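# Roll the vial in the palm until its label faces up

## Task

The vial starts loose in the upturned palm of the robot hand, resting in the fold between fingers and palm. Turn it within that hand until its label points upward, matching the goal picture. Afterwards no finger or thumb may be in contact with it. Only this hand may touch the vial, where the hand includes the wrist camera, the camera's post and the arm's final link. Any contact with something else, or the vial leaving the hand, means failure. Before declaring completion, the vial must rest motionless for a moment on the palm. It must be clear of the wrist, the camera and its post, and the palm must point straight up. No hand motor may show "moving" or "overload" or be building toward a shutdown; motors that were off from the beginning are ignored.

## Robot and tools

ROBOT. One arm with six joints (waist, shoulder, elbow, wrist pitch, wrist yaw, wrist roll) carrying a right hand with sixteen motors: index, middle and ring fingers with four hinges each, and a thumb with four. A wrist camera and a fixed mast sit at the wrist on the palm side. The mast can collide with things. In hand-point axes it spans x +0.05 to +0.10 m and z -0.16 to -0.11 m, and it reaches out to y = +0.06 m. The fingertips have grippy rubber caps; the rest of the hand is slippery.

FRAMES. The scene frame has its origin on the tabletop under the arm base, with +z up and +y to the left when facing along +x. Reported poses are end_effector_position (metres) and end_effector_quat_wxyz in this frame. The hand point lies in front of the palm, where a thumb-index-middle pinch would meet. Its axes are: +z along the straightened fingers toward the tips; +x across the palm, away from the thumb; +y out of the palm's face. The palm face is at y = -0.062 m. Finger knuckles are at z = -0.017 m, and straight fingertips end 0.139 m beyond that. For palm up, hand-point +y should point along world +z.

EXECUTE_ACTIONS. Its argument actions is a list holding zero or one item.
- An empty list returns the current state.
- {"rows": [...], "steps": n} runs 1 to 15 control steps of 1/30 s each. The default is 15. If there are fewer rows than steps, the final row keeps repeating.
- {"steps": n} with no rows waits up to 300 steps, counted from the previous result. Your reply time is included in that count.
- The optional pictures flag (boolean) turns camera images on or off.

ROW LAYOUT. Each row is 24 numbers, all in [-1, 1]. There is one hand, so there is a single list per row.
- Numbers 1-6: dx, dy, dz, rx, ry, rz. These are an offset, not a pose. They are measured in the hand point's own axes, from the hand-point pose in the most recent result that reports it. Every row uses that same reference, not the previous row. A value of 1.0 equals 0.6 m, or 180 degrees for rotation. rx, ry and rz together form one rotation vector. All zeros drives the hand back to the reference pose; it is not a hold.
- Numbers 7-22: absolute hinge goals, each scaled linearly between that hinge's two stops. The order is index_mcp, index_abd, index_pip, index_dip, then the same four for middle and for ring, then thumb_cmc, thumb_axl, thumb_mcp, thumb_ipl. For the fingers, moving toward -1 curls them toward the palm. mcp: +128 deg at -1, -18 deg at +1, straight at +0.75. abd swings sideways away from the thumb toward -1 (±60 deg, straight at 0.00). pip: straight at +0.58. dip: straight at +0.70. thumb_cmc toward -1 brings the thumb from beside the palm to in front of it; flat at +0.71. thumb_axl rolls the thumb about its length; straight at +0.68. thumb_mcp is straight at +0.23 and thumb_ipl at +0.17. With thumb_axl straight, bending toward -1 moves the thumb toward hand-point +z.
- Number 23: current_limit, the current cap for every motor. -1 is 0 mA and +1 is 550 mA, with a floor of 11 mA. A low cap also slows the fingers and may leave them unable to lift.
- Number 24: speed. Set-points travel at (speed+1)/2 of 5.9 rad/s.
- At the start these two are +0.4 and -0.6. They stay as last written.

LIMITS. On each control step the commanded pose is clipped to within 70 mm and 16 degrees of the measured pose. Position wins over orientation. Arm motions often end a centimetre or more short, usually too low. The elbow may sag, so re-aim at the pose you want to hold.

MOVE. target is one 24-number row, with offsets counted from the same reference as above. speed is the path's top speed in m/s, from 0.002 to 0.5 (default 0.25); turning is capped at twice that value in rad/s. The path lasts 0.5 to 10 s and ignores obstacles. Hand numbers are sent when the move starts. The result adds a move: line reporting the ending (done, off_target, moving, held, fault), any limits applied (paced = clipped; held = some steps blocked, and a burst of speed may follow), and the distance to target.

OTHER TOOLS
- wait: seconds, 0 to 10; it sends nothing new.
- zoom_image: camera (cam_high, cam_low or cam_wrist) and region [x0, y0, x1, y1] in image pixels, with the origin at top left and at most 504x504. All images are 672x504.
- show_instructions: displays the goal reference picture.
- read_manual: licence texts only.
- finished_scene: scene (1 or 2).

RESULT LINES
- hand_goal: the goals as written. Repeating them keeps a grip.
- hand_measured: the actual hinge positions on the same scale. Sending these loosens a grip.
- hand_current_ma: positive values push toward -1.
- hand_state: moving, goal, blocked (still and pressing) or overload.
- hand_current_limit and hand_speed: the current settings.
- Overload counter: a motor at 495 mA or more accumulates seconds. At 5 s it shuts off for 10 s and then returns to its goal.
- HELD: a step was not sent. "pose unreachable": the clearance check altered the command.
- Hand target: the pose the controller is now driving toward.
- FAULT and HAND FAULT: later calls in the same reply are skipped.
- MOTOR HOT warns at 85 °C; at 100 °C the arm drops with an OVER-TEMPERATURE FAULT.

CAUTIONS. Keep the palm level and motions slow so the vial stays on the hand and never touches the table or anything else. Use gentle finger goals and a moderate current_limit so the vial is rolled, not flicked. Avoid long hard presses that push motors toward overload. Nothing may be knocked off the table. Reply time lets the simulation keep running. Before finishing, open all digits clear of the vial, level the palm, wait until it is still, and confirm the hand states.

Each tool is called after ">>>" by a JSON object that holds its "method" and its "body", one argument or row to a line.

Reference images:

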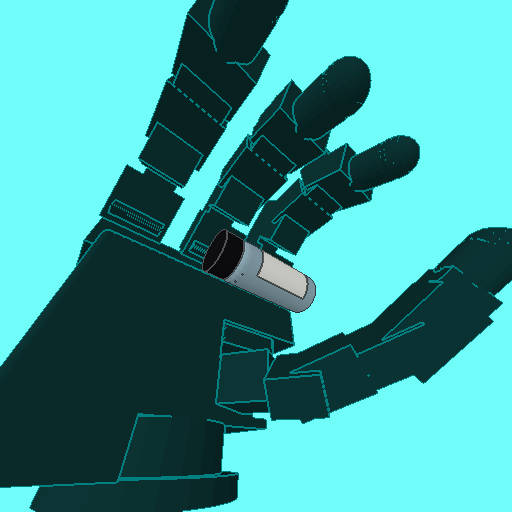

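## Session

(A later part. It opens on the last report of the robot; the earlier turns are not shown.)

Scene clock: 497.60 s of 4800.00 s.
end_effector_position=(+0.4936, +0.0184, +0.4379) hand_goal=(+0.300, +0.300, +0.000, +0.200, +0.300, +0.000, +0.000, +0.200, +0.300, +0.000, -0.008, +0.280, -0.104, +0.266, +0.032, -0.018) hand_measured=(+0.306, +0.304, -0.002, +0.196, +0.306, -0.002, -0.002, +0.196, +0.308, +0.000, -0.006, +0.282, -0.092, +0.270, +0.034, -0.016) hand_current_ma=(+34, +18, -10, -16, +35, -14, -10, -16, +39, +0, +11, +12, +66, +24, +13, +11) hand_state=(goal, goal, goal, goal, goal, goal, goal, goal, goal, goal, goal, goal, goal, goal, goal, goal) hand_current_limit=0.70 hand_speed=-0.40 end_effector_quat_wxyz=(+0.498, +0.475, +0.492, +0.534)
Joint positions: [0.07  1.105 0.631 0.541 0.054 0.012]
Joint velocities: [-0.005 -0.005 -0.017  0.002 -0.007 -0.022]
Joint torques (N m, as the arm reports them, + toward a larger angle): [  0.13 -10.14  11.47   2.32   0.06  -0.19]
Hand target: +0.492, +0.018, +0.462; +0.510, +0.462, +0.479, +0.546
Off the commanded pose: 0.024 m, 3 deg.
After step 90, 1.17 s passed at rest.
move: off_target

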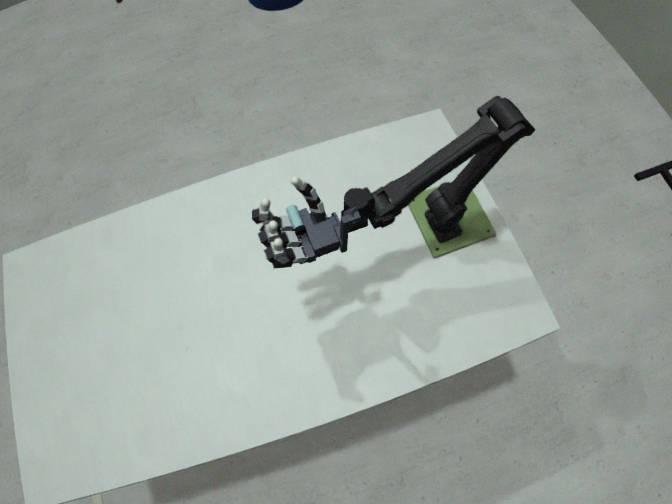

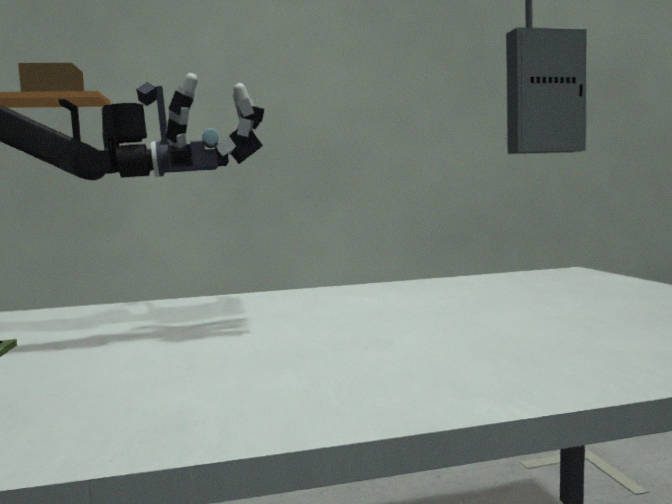

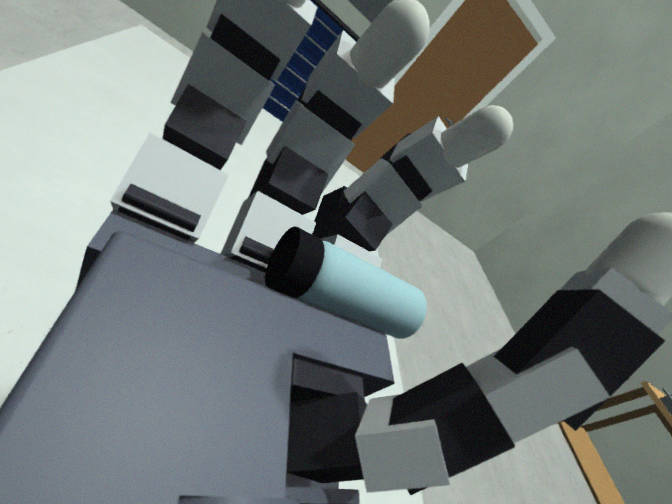

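>>> {"method": "move", "body": {
  "target": [0,0.04,0.002,-0.0157,0,0, -0.08,0.1,-0.45,-0.3, -0.08,0,-0.45,-0.3, 0.3,0,-0.008,0.28,-0.104,0.266,0.032,-0.018,0.7,-0.5]
}}

>>> {"method": "zoom_image", "body": {
  "camera": "cam_low",
  "region": [175,95,255,170]
}}

Scene clock: 529.20 s of 4800.00 s.
end_effector_position=(+0.4936, +0.0184, +0.4379) hand_goal=(-0.080, +0.100, -0.450, -0.300, -0.080, +0.000, -0.450, -0.300, +0.300, +0.000, -0.008, +0.280, -0.104, +0.266, +0.032, -0.018) hand_measured=(-0.072, +0.104, -0.450, -0.298, -0.074, -0.002, -0.450, -0.298, +0.308, +0.000, -0.006, +0.282, -0.092, +0.270, +0.034, -0.016) hand_current_ma=(+43, +18, +3, +11, +44, -14, +3, +11, +39, +0, +11, +12, +66, +24, +13, +11) hand_state=(goal, goal, goal, goal, goal, goal, goal, goal, goal, goal, goal, goal, goal, goal, goal, goal) hand_current_limit=0.70 hand_speed=-0.50 end_effector_quat_wxyz=(+0.498, +0.475, +0.492, +0.534)
Joint positions: [0.07  1.105 0.631 0.541 0.054 0.012]
Joint velocities: [-0.005 -0.005  0.007  0.007  0.007 -0.037]
Joint torques (N m, as the arm reports them, + toward a larger angle): [  0.17 -10.5   11.54   2.23   0.03  -0.15]
Hand target: +0.492, +0.018, +0.462; +0.510, +0.462, +0.479, +0.546
Off the commanded pose: 0.024 m, 3 deg.
After step 90, 27.90 s passed at rest.
move: off_target

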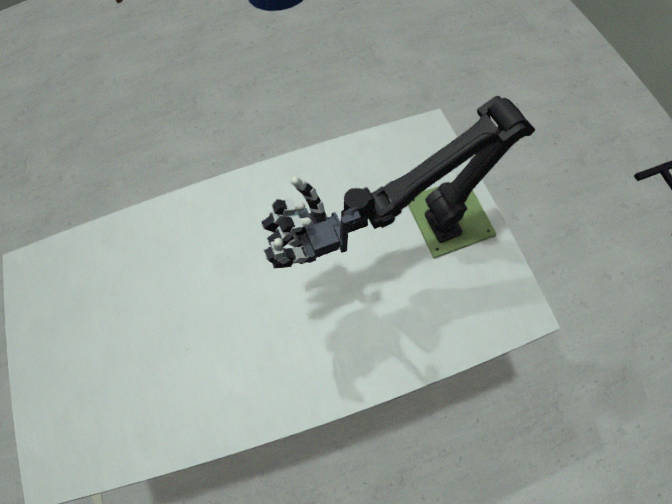

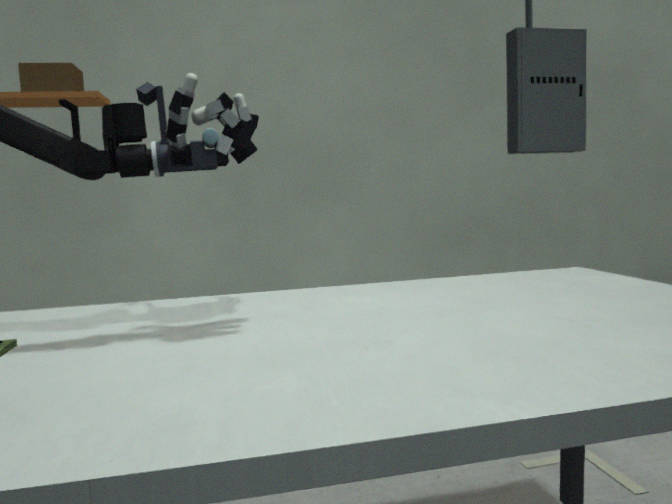

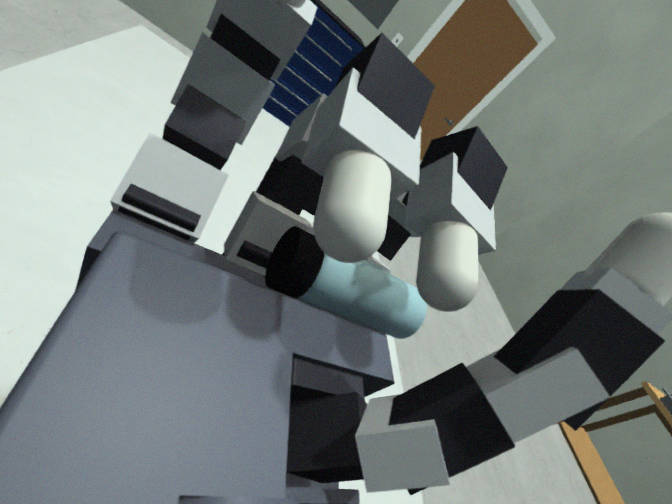

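Region (175, 95, 255, 170) of cam_low's 672x504 image, scaled by 6.300, with more detail than that image has; it fills the top 472 rows of this view, and the rest is white.

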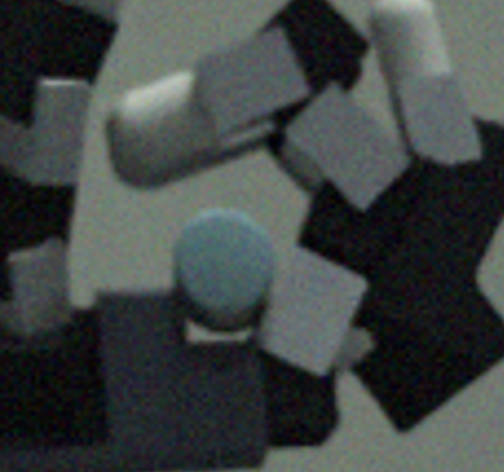

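>>> {"method": "move", "body": {
  "target": [0,0.04,0.002,-0.0157,0,0, -0.15,0.1,-0.71,-0.44, -0.15,0,-0.71,-0.44, 0.3,0,-0.008,0.28,-0.104,0.266,0.032,-0.018,0.7,-0.75]
}}

>>> {"method": "zoom_image", "body": {
  "camera": "cam_low",
  "region": [175,95,255,170]
}}

Scene clock: 540.43 s of 4800.00 s.
end_effector_position=(+0.4936, +0.0184, +0.4379) hand_goal=(-0.150, +0.100, -0.710, -0.440, -0.150, +0.000, -0.710, -0.440, +0.300, +0.000, -0.008, +0.280, -0.104, +0.266, +0.032, -0.018) hand_measured=(-0.144, +0.104, -0.674, -0.432, -0.144, -0.002, -0.686, -0.434, +0.308, +0.000, -0.006, +0.282, -0.092, +0.270, +0.034, -0.016) hand_current_ma=(+36, +16, +187, +39, +35, -6, +118, +26, +39, +0, +11, +12, +66, +24, +13, +11) hand_state=(goal, goal, blocked, goal, goal, goal, blocked, goal, goal, goal, goal, goal, goal, goal, goal, goal) hand_current_limit=0.70 hand_speed=-0.75 end_effector_quat_wxyz=(+0.498, +0.475, +0.492, +0.534)
Joint positions: [0.07  1.105 0.631 0.541 0.054 0.012]
Joint velocities: [ 0.005 -0.005 -0.007 -0.012 -0.037  0.007]
Joint torques (N m, as the arm reports them, + toward a larger angle): [  0.16 -10.22  11.38   2.14   0.03  -0.15]
Hand target: +0.492, +0.018, +0.462; +0.510, +0.462, +0.479, +0.546
Off the commanded pose: 0.024 m, 3 deg.
After step 90, 7.53 s passed at rest.
move: off_target

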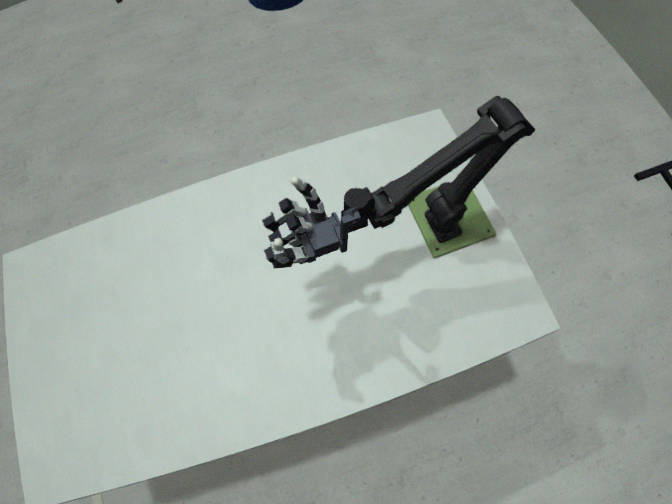

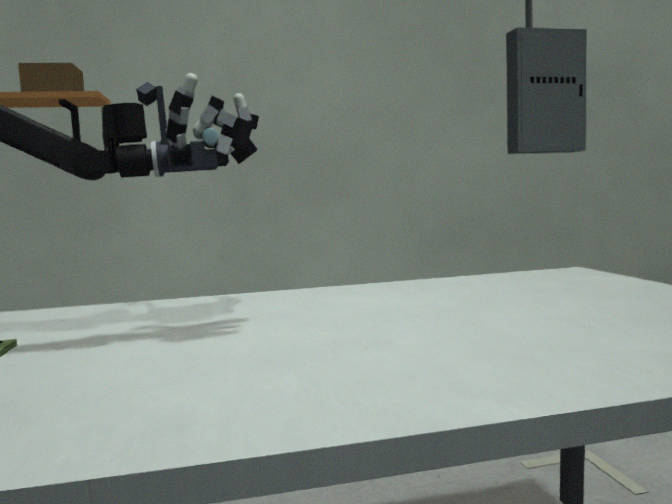

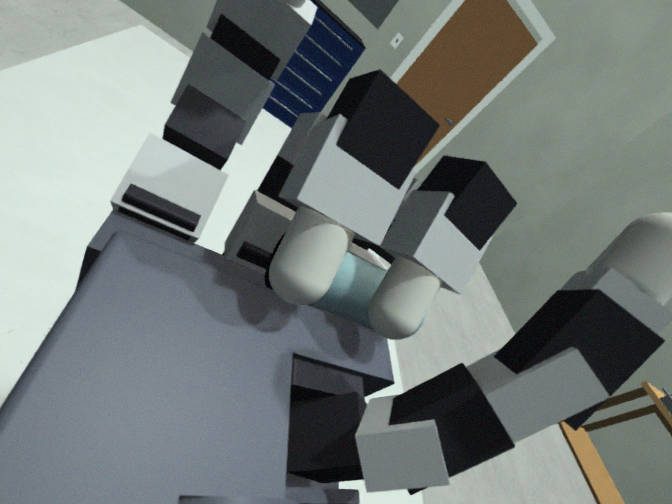

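Region (175, 95, 255, 170) of cam_low's 672x504 image, scaled by 6.300, with more detail than that image has; it fills the top 472 rows of this view, and the rest is white.

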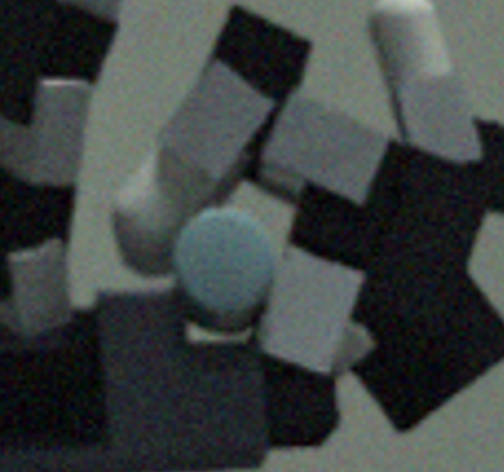

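>>> {"method": "move", "body": {
  "target": [0,0.04,0.002,-0.0157,0,0, -0.3,0.1,-0.48,-0.42, -0.3,0,-0.48,-0.42, 0.3,0,-0.008,0.28,-0.104,0.266,0.032,-0.018,0.7,-0.8]
}}

>>> {"method": "zoom_image", "body": {
  "camera": "cam_low",
  "region": [175,95,255,170]
}}

Scene clock: 551.33 s of 4800.00 s.
end_effector_position=(+0.4936, +0.0184, +0.4379) hand_goal=(-0.300, +0.100, -0.480, -0.420, -0.300, +0.000, -0.480, -0.420, +0.300, +0.000, -0.008, +0.280, -0.104, +0.266, +0.032, -0.018) hand_measured=(-0.294, +0.104, -0.488, -0.422, -0.296, -0.002, -0.488, -0.424, +0.308, +0.000, -0.006, +0.282, -0.092, +0.270, +0.034, -0.016) hand_current_ma=(+37, +16, -41, -12, +20, -6, -42, -16, +39, +0, +11, +12, +66, +24, +13, +11) hand_state=(goal, goal, goal, goal, goal, goal, goal, goal, goal, goal, goal, goal, goal, goal, goal, goal) hand_current_limit=0.70 hand_speed=-0.80 end_effector_quat_wxyz=(+0.498, +0.475, +0.492, +0.534)
Joint positions: [0.07  1.105 0.631 0.541 0.054 0.012]
Joint velocities: [-0.005  0.005 -0.012  0.002  0.066 -0.007]
Joint torques (N m, as the arm reports them, + toward a larger angle): [ -0.05 -10.18  11.29   2.08   0.02  -0.17]
Hand target: +0.492, +0.018, +0.462; +0.510, +0.462, +0.479, +0.546
Off the commanded pose: 0.024 m, 3 deg.
After step 90, 7.17 s passed at rest.
move: off_target

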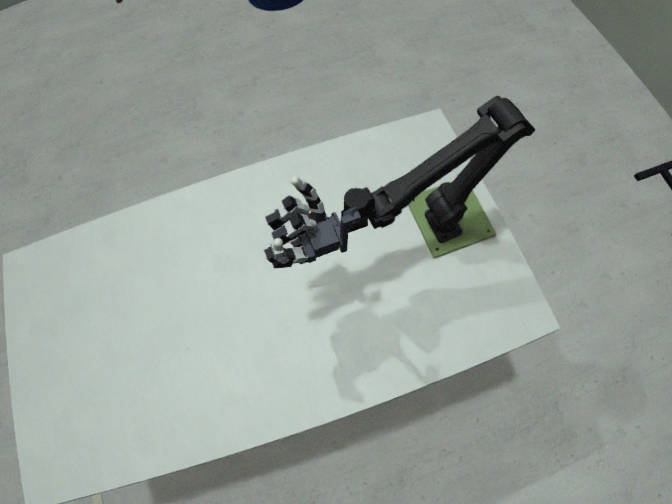

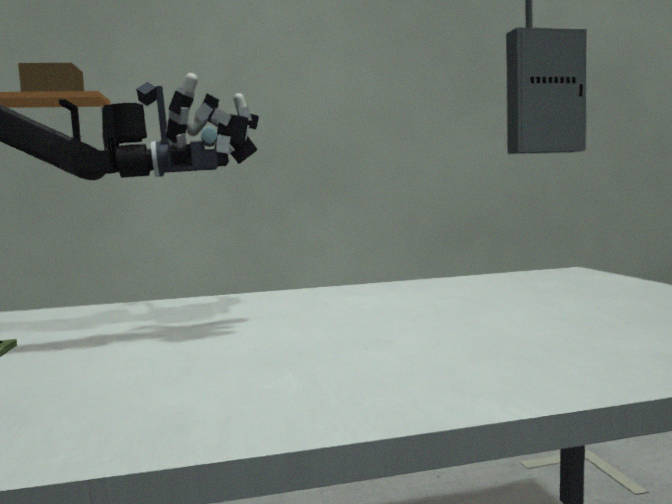

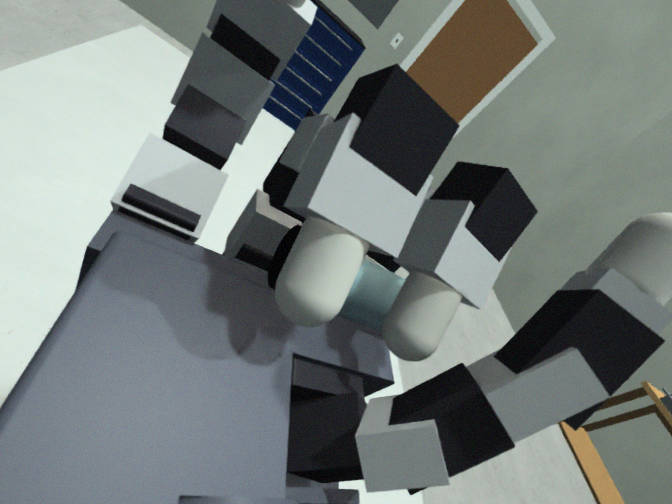

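Region (175, 95, 255, 170) of cam_low's 672x504 image, scaled by 6.300, with more detail than that image has; it fills the top 472 rows of this view, and the rest is white.

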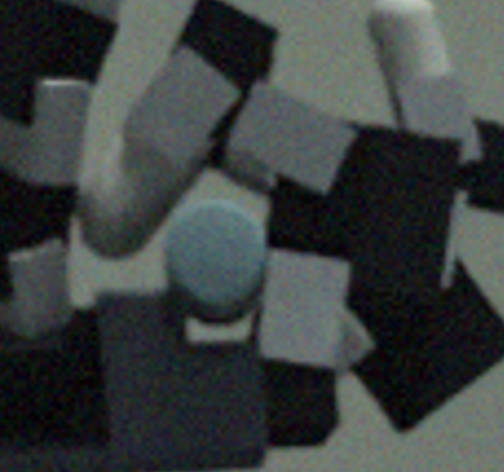

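>>> {"method": "move", "body": {
  "target": [0,0.04,0.002,-0.0157,0,0, -0.31,0.1,-0.56,-0.57, -0.31,0,-0.56,-0.58, 0.3,0,-0.008,0.28,-0.104,0.266,0.032,-0.018,0.7,-0.8]
}}

>>> {"method": "move", "body": {
  "target": [0,0.04,0.002,-0.0157,0,0, -0.1,0.1,-0.56,-0.57, -0.1,0,-0.56,-0.58, 0.3,0,-0.008,0.28,-0.104,0.266,0.032,-0.018,0.7,-0.88]
}}

>>> {"method": "zoom_image", "body": {
  "camera": "cam_low",
  "region": [175,95,255,170]
}}

Scene clock: 564.13 s of 4800.00 s.
end_effector_position=(+0.4936, +0.0184, +0.4379) hand_goal=(-0.310, +0.100, -0.560, -0.570, -0.310, +0.000, -0.560, -0.580, +0.300, +0.000, -0.008, +0.280, -0.104, +0.266, +0.032, -0.018) hand_measured=(-0.306, +0.104, -0.550, -0.532, -0.310, -0.002, -0.552, -0.548, +0.308, +0.000, -0.006, +0.282, -0.092, +0.270, +0.034, -0.016) hand_current_ma=(+29, +13, +53, +193, -5, -5, +43, +163, +39, +0, +11, +12, +66, +24, +13, +11) hand_state=(goal, goal, goal, blocked, goal, goal, goal, blocked, goal, goal, goal, goal, goal, goal, goal, goal) hand_current_limit=0.70 hand_speed=-0.80 end_effector_quat_wxyz=(+0.498, +0.475, +0.492, +0.534)
Joint positions: [0.07  1.105 0.631 0.541 0.054 0.012]
Joint velocities: [-0.005 -0.005 -0.002 -0.007  0.066 -0.066]
Joint torques (N m, as the arm reports them, + toward a larger angle): [ 0.43 -9.82 11.48  2.27  0.02 -0.17]
Hand target: +0.492, +0.018, +0.462; +0.510, +0.462, +0.479, +0.546
Off the commanded pose: 0.024 m, 3 deg.
After step 90, 9.10 s passed at rest.
move: off_target

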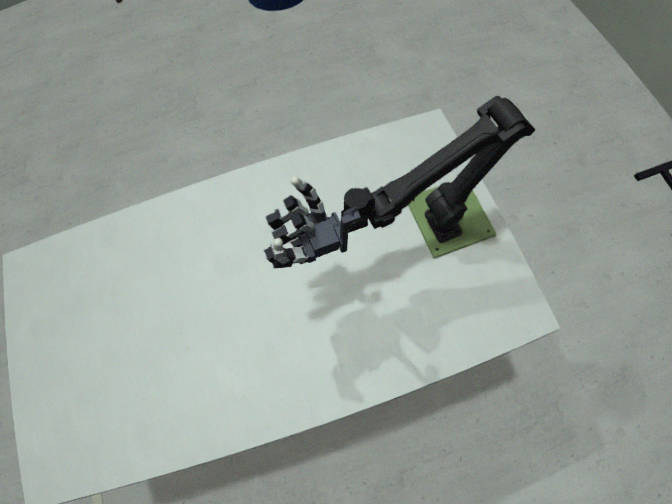

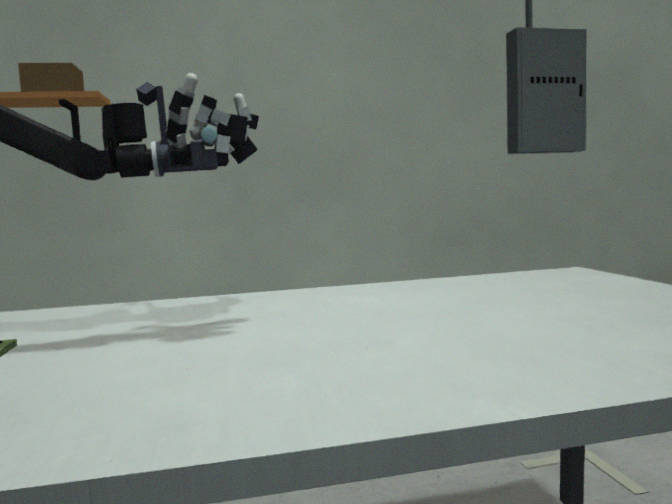

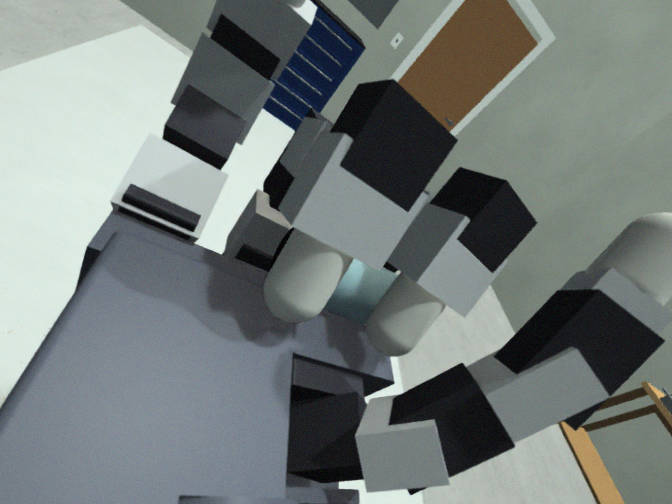

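Scene clock: 565.13 s of 4800.00 s.
end_effector_position=(+0.4936, +0.0184, +0.4379) hand_goal=(-0.100, +0.100, -0.560, -0.570, -0.100, +0.000, -0.560, -0.580, +0.300, +0.000, -0.008, +0.280, -0.104, +0.266, +0.032, -0.018) hand_measured=(-0.098, +0.104, -0.550, -0.532, -0.104, -0.002, -0.552, -0.548, +0.308, +0.000, -0.006, +0.282, -0.092, +0.270, +0.034, -0.016) hand_current_ma=(+15, +13, +54, +192, -21, -5, +45, +162, +39, +0, +11, +12, +66, +24, +13, +11) hand_state=(goal, goal, goal, blocked, goal, goal, goal, blocked, goal, goal, goal, goal, goal, goal, goal, goal) hand_current_limit=0.70 hand_speed=-0.88 end_effector_quat_wxyz=(+0.498, +0.475, +0.492, +0.534)
Joint positions: [0.07  1.105 0.631 0.541 0.054 0.012]
Joint velocities: [-0.015  0.005 -0.007  0.007 -0.022 -0.022]
Joint torques (N m, as the arm reports them, + toward a larger angle): [  0.36 -10.2   11.39   2.21  -0.01  -0.16]
Hand target: +0.492, +0.018, +0.462; +0.510, +0.462, +0.479, +0.546
Off the commanded pose: 0.024 m, 3 deg.
move: off_target

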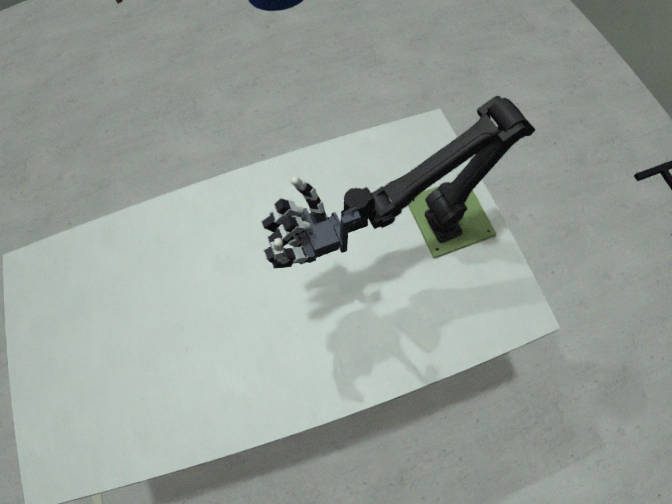

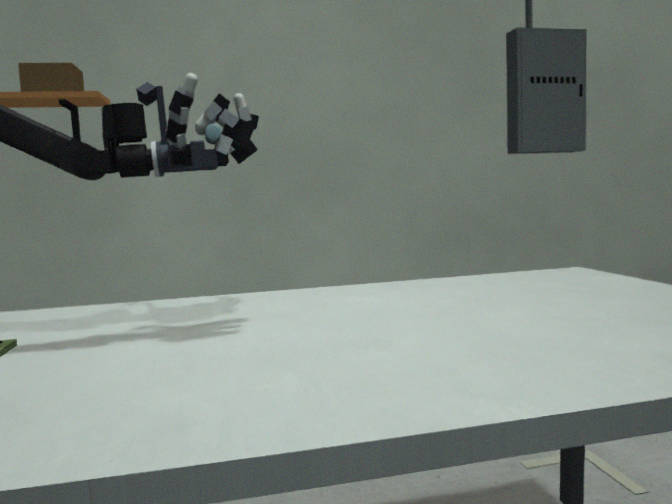

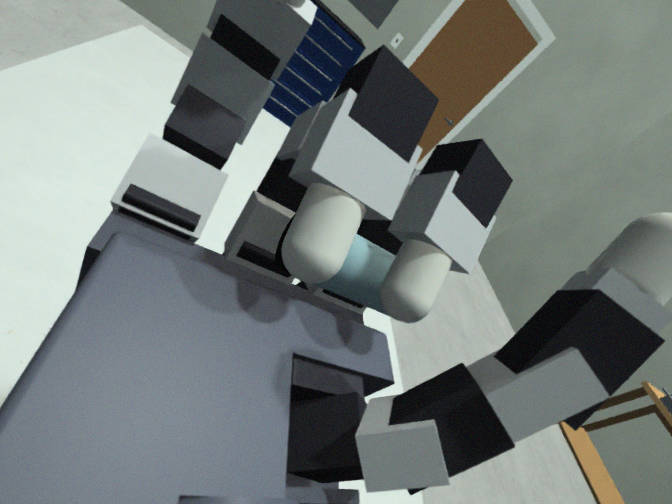

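Region (175, 95, 255, 170) of cam_low's 672x504 image, scaled by 6.300, with more detail than that image has; it fills the top 472 rows of this view, and the rest is white.

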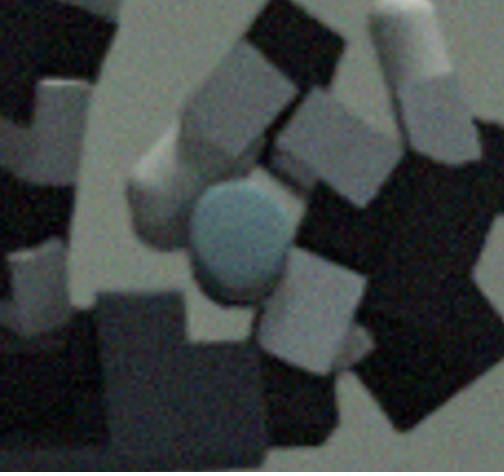

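>>> {"method": "move", "body": {
  "target": [0,0.04,0.002,-0.0157,0,0,-0.10,0.1,-0.68,-0.45,-0.10,0,-0.68,-0.45,0.3,0,-0.008,0.28,-0.104,0.266,0.032,-0.018,0.7,-0.92]
}}

>>> {"method": "zoom_image", "body": {
  "camera": "cam_low",
  "region": [175,95,255,170]
}}

Scene clock: 577.93 s of 4800.00 s.
end_effector_position=(+0.4936, +0.0184, +0.4379) hand_goal=(-0.100, +0.100, -0.680, -0.450, -0.100, +0.000, -0.680, -0.450, +0.300, +0.000, -0.008, +0.280, -0.104, +0.266, +0.032, -0.018) hand_measured=(-0.098, +0.098, -0.646, -0.434, -0.100, +0.002, -0.658, -0.444, +0.308, +0.000, -0.006, +0.282, -0.092, +0.270, +0.034, -0.016) hand_current_ma=(+16, -9, +176, +77, -1, +6, +109, +32, +39, +0, +11, +12, +66, +24, +13, +11) hand_state=(goal, goal, blocked, goal, goal, goal, blocked, goal, goal, goal, goal, goal, goal, goal, goal, goal) hand_current_limit=0.70 hand_speed=-0.92 end_effector_quat_wxyz=(+0.498, +0.475, +0.492, +0.534)
Joint positions: [0.07  1.105 0.631 0.541 0.054 0.012]
Joint velocities: [-0.005  0.005  0.002 -0.007 -0.007 -0.051]
Joint torques (N m, as the arm reports them, + toward a larger angle): [ 0.37 -9.96 11.39  2.09  0.02 -0.18]
Hand target: +0.492, +0.018, +0.462; +0.510, +0.462, +0.479, +0.546
Off the commanded pose: 0.024 m, 3 deg.
After step 90, 8.90 s passed at rest.
move: off_target

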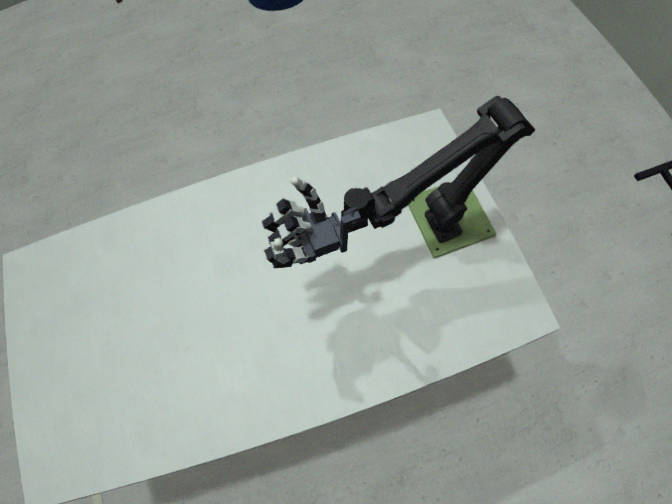

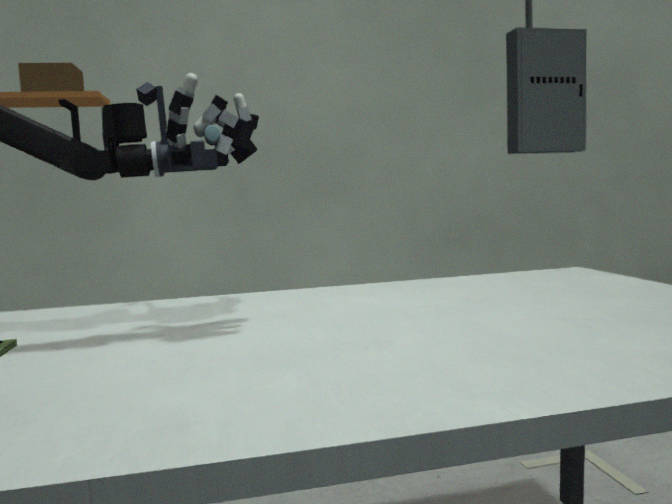

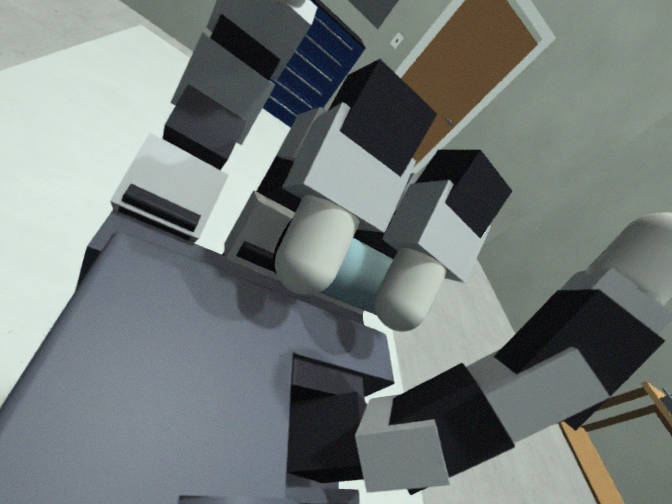

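Region (175, 95, 255, 170) of cam_low's 672x504 image, scaled by 6.300, with more detail than that image has; it fills the top 472 rows of this view, and the rest is white.

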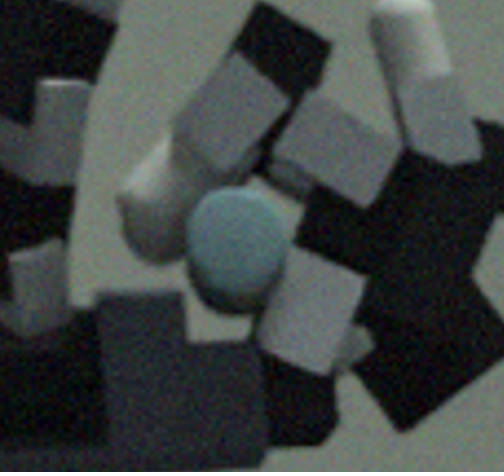

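>>> {"method": "move", "body": {
  "target": [0,0.04,0.002,-0.0157,0,0,-0.10,0.1,-0.78,-0.32,-0.10,0,-0.78,-0.32,0.3,0,-0.008,0.28,-0.104,0.266,0.032,-0.018,0.7,-0.92]
}}

>>> {"method": "zoom_image", "body": {
  "camera": "cam_low",
  "region": [175,95,255,170]
}}

Scene clock: 583.77 s of 4800.00 s.
end_effector_position=(+0.4936, +0.0184, +0.4379) hand_goal=(-0.100, +0.100, -0.780, -0.320, -0.100, +0.000, -0.780, -0.320, +0.300, +0.000, -0.008, +0.280, -0.104, +0.266, +0.032, -0.018) hand_measured=(-0.098, +0.096, -0.754, -0.312, -0.100, +0.002, -0.768, -0.318, +0.308, +0.000, -0.006, +0.282, -0.092, +0.270, +0.034, -0.016) hand_current_ma=(+16, -21, +132, +45, +3, +6, +56, +8, +39, +0, +11, +12, +66, +24, +13, +11) hand_state=(goal, goal, blocked, goal, goal, goal, goal, goal, goal, goal, goal, goal, goal, goal, goal, goal) hand_current_limit=0.70 hand_speed=-0.92 end_effector_quat_wxyz=(+0.498, +0.475, +0.492, +0.534)
Joint positions: [0.07  1.105 0.631 0.541 0.054 0.012]
Joint velocities: [-0.015 -0.005 -0.007 -0.002 -0.037 -0.007]
Joint torques (N m, as the arm reports them, + toward a larger angle): [  0.45 -10.19  11.33   2.1    0.03  -0.19]
Hand target: +0.492, +0.018, +0.462; +0.510, +0.462, +0.479, +0.546
Off the commanded pose: 0.024 m, 3 deg.
After step 90, 1.93 s passed at rest.
move: off_target

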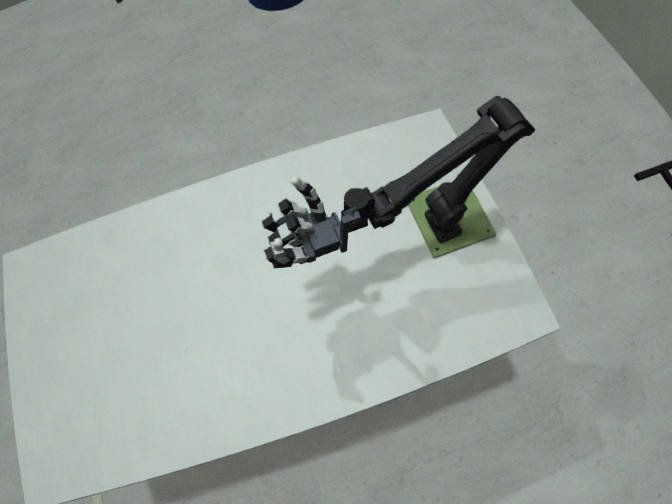

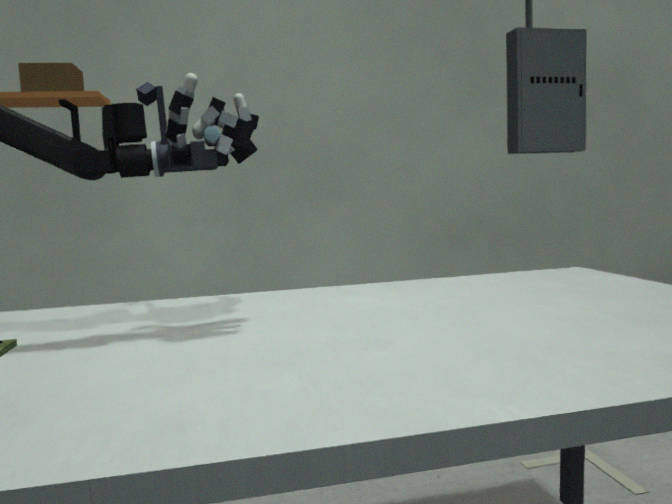

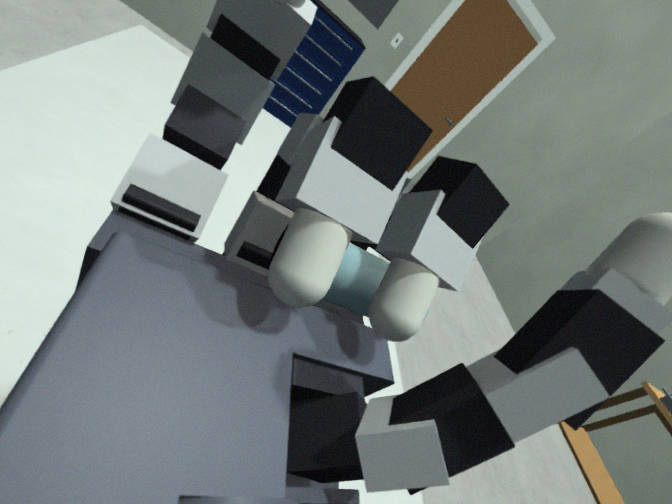

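Region (175, 95, 255, 170) of cam_low's 672x504 image, scaled by 6.300, with more detail than that image has; it fills the top 472 rows of this view, and the rest is white.

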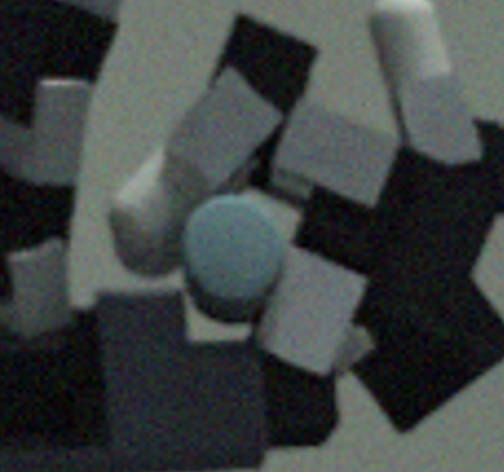

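>>> {"method": "move", "body": {
  "target": [0,0.04,0.002,-0.0157,0,0,-0.10,0.1,-0.80,-0.15,-0.10,0,-0.80,-0.15,0.3,0,-0.008,0.28,-0.104,0.266,0.032,-0.018,0.7,-0.92]
}}

>>> {"method": "zoom_image", "body": {
  "camera": "cam_low",
  "region": [175,95,255,170]
}}

>>> {"method": "move", "body": {
  "target": [0,0.04,0.002,-0.0157,0,0,0.3,0.1,0,0.2,0.3,0,0,0.2,0.3,0,-0.008,0.28,-0.104,0.266,0.032,-0.018,0.7,-0.6]
}}

>>> {"method": "zoom_image", "body": {
  "camera": "cam_high",
  "region": [265,190,325,250]
}}

>>> {"method": "zoom_image", "body": {
  "camera": "cam_low",
  "region": [175,95,255,170]
}}

Scene clock: 592.93 s of 4800.00 s.
end_effector_position=(+0.4936, +0.0184, +0.4379) hand_goal=(-0.100, +0.100, -0.800, -0.150, -0.100, +0.000, -0.800, -0.150, +0.300, +0.000, -0.008, +0.280, -0.104, +0.266, +0.032, -0.018) hand_measured=(-0.098, +0.096, -0.800, -0.154, -0.100, +0.002, -0.800, -0.154, +0.308, +0.000, -0.006, +0.282, -0.092, +0.270, +0.034, -0.016) hand_current_ma=(+16, -15, +0, -19, +3, +6, -1, -19, +39, +0, +11, +12, +66, +24, +13, +11) hand_state=(goal, goal, goal, goal, goal, goal, goal, goal, goal, goal, goal, goal, goal, goal, goal, goal) hand_current_limit=0.70 hand_speed=-0.92 end_effector_quat_wxyz=(+0.498, +0.475, +0.492, +0.534)
Joint positions: [0.07  1.105 0.631 0.541 0.054 0.012]
Joint velocities: [-0.005 -0.005 -0.012 -0.002  0.022 -0.037]
Joint torques (N m, as the arm reports them, + toward a larger angle): [ 0.47 -9.99 11.42  2.09  0.02 -0.18]
Hand target: +0.492, +0.018, +0.462; +0.510, +0.462, +0.479, +0.546
Off the commanded pose: 0.024 m, 3 deg.
After step 90, 5.07 s passed at rest.
move: off_target

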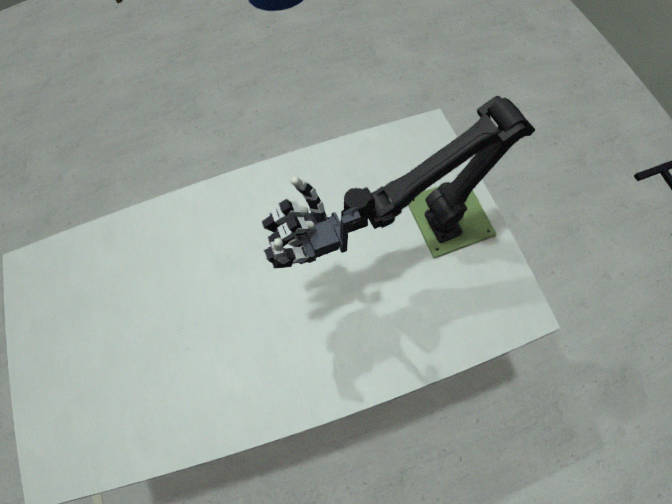

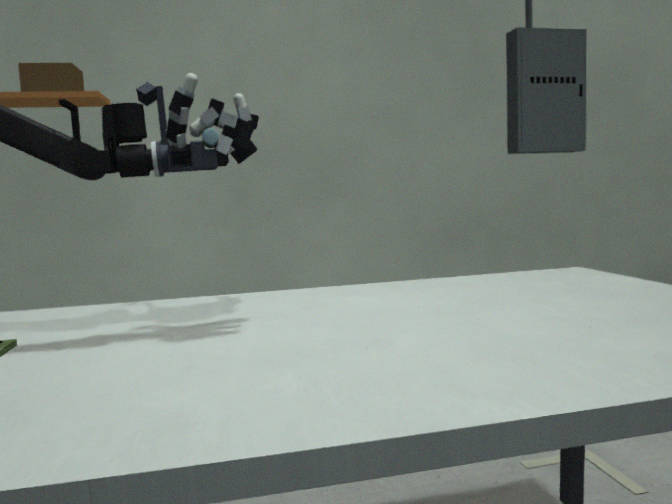

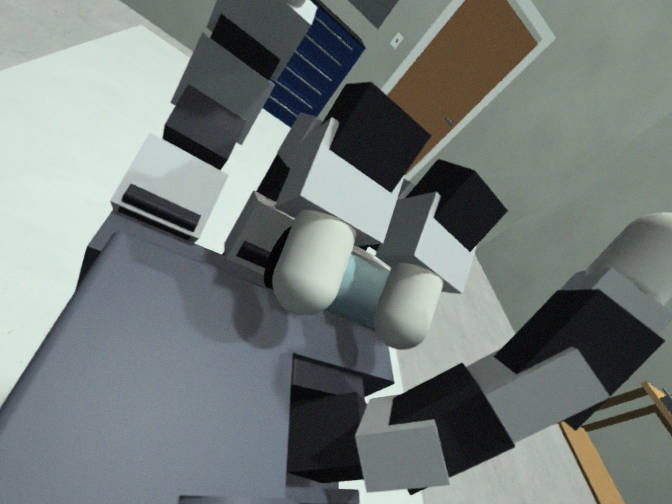

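Region (175, 95, 255, 170) of cam_low's 672x504 image, scaled by 6.300, with more detail than that image has; it fills the top 472 rows of this view, and the rest is white.

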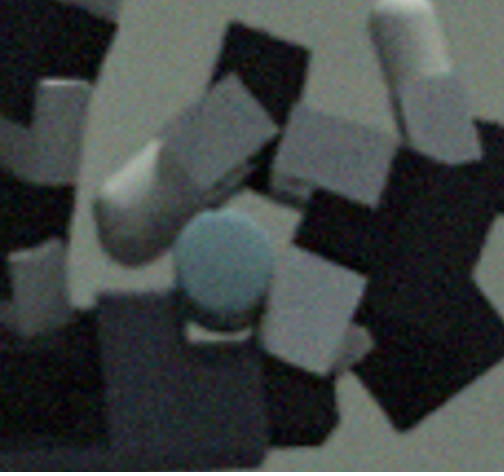

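Scene clock: 594.03 s of 4800.00 s.
end_effector_position=(+0.4936, +0.0184, +0.4379) hand_goal=(+0.300, +0.100, +0.000, +0.200, +0.300, +0.000, +0.000, +0.200, +0.300, +0.000, -0.008, +0.280, -0.104, +0.266, +0.032, -0.018) hand_measured=(+0.306, +0.096, -0.002, +0.196, +0.306, +0.002, -0.002, +0.196, +0.308, +0.000, -0.006, +0.282, -0.092, +0.270, +0.034, -0.016) hand_current_ma=(+34, -14, -10, -16, +34, +6, -10, -16, +39, +0, +11, +12, +66, +24, +13, +11) hand_state=(goal, goal, goal, goal, goal, goal, goal, goal, goal, goal, goal, goal, goal, goal, goal, goal) hand_current_limit=0.70 hand_speed=-0.60 end_effector_quat_wxyz=(+0.498, +0.475, +0.492, +0.534)
Joint positions: [0.07  1.105 0.631 0.541 0.054 0.012]
Joint velocities: [ 0.005 -0.015 -0.012 -0.007 -0.007 -0.022]
Joint torques (N m, as the arm reports them, + toward a larger angle): [-0.15 -9.66 11.54  2.13 -0.01 -0.19]
Hand target: +0.492, +0.018, +0.462; +0.510, +0.462, +0.479, +0.546
Off the commanded pose: 0.024 m, 3 deg.
move: off_target

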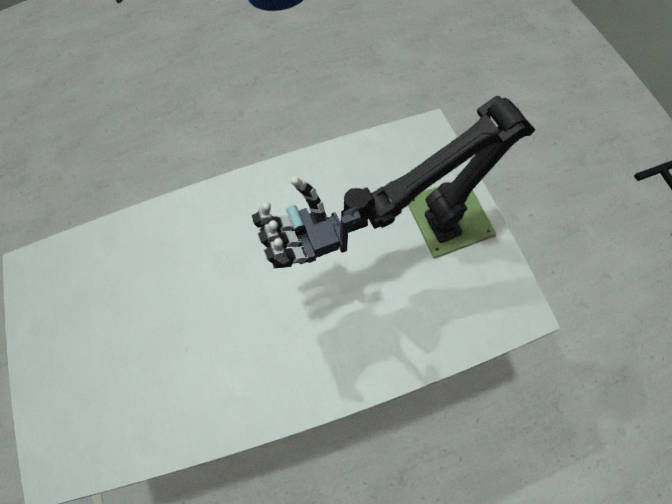

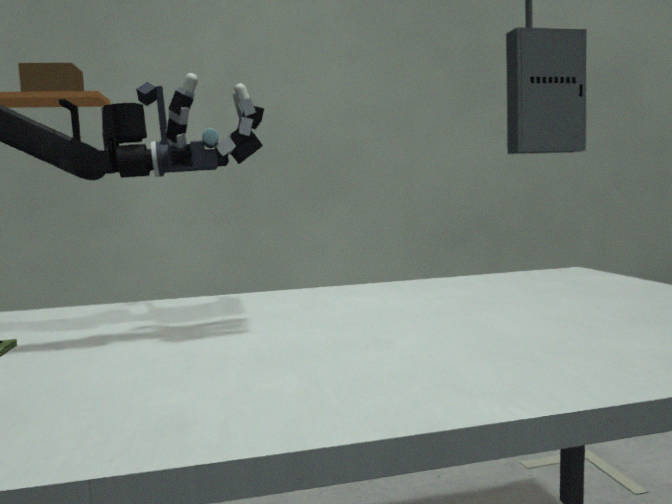

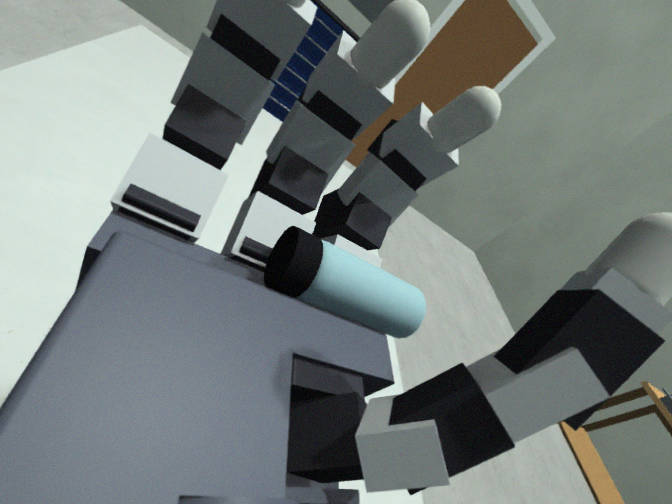

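Region (265, 190, 325, 250) of cam_high's 672x504 image, scaled by 8.400, with more detail than that image has.

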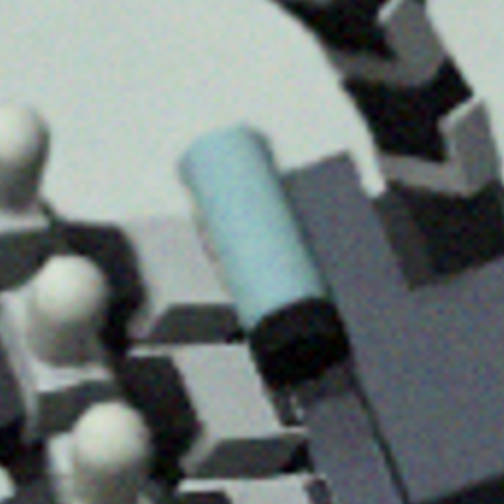

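Region (175, 95, 255, 170) of cam_low's 672x504 image, scaled by 6.300, with more detail than that image has; it fills the top 472 rows of this view, and the rest is white.

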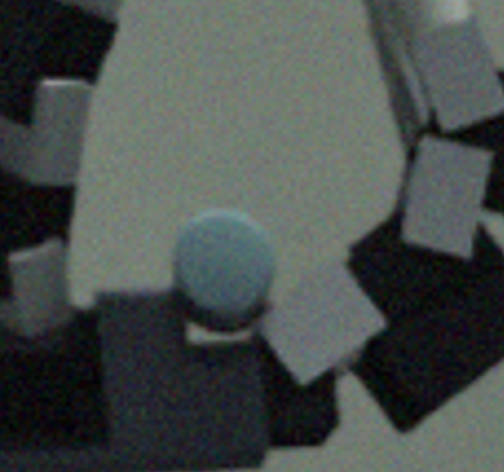

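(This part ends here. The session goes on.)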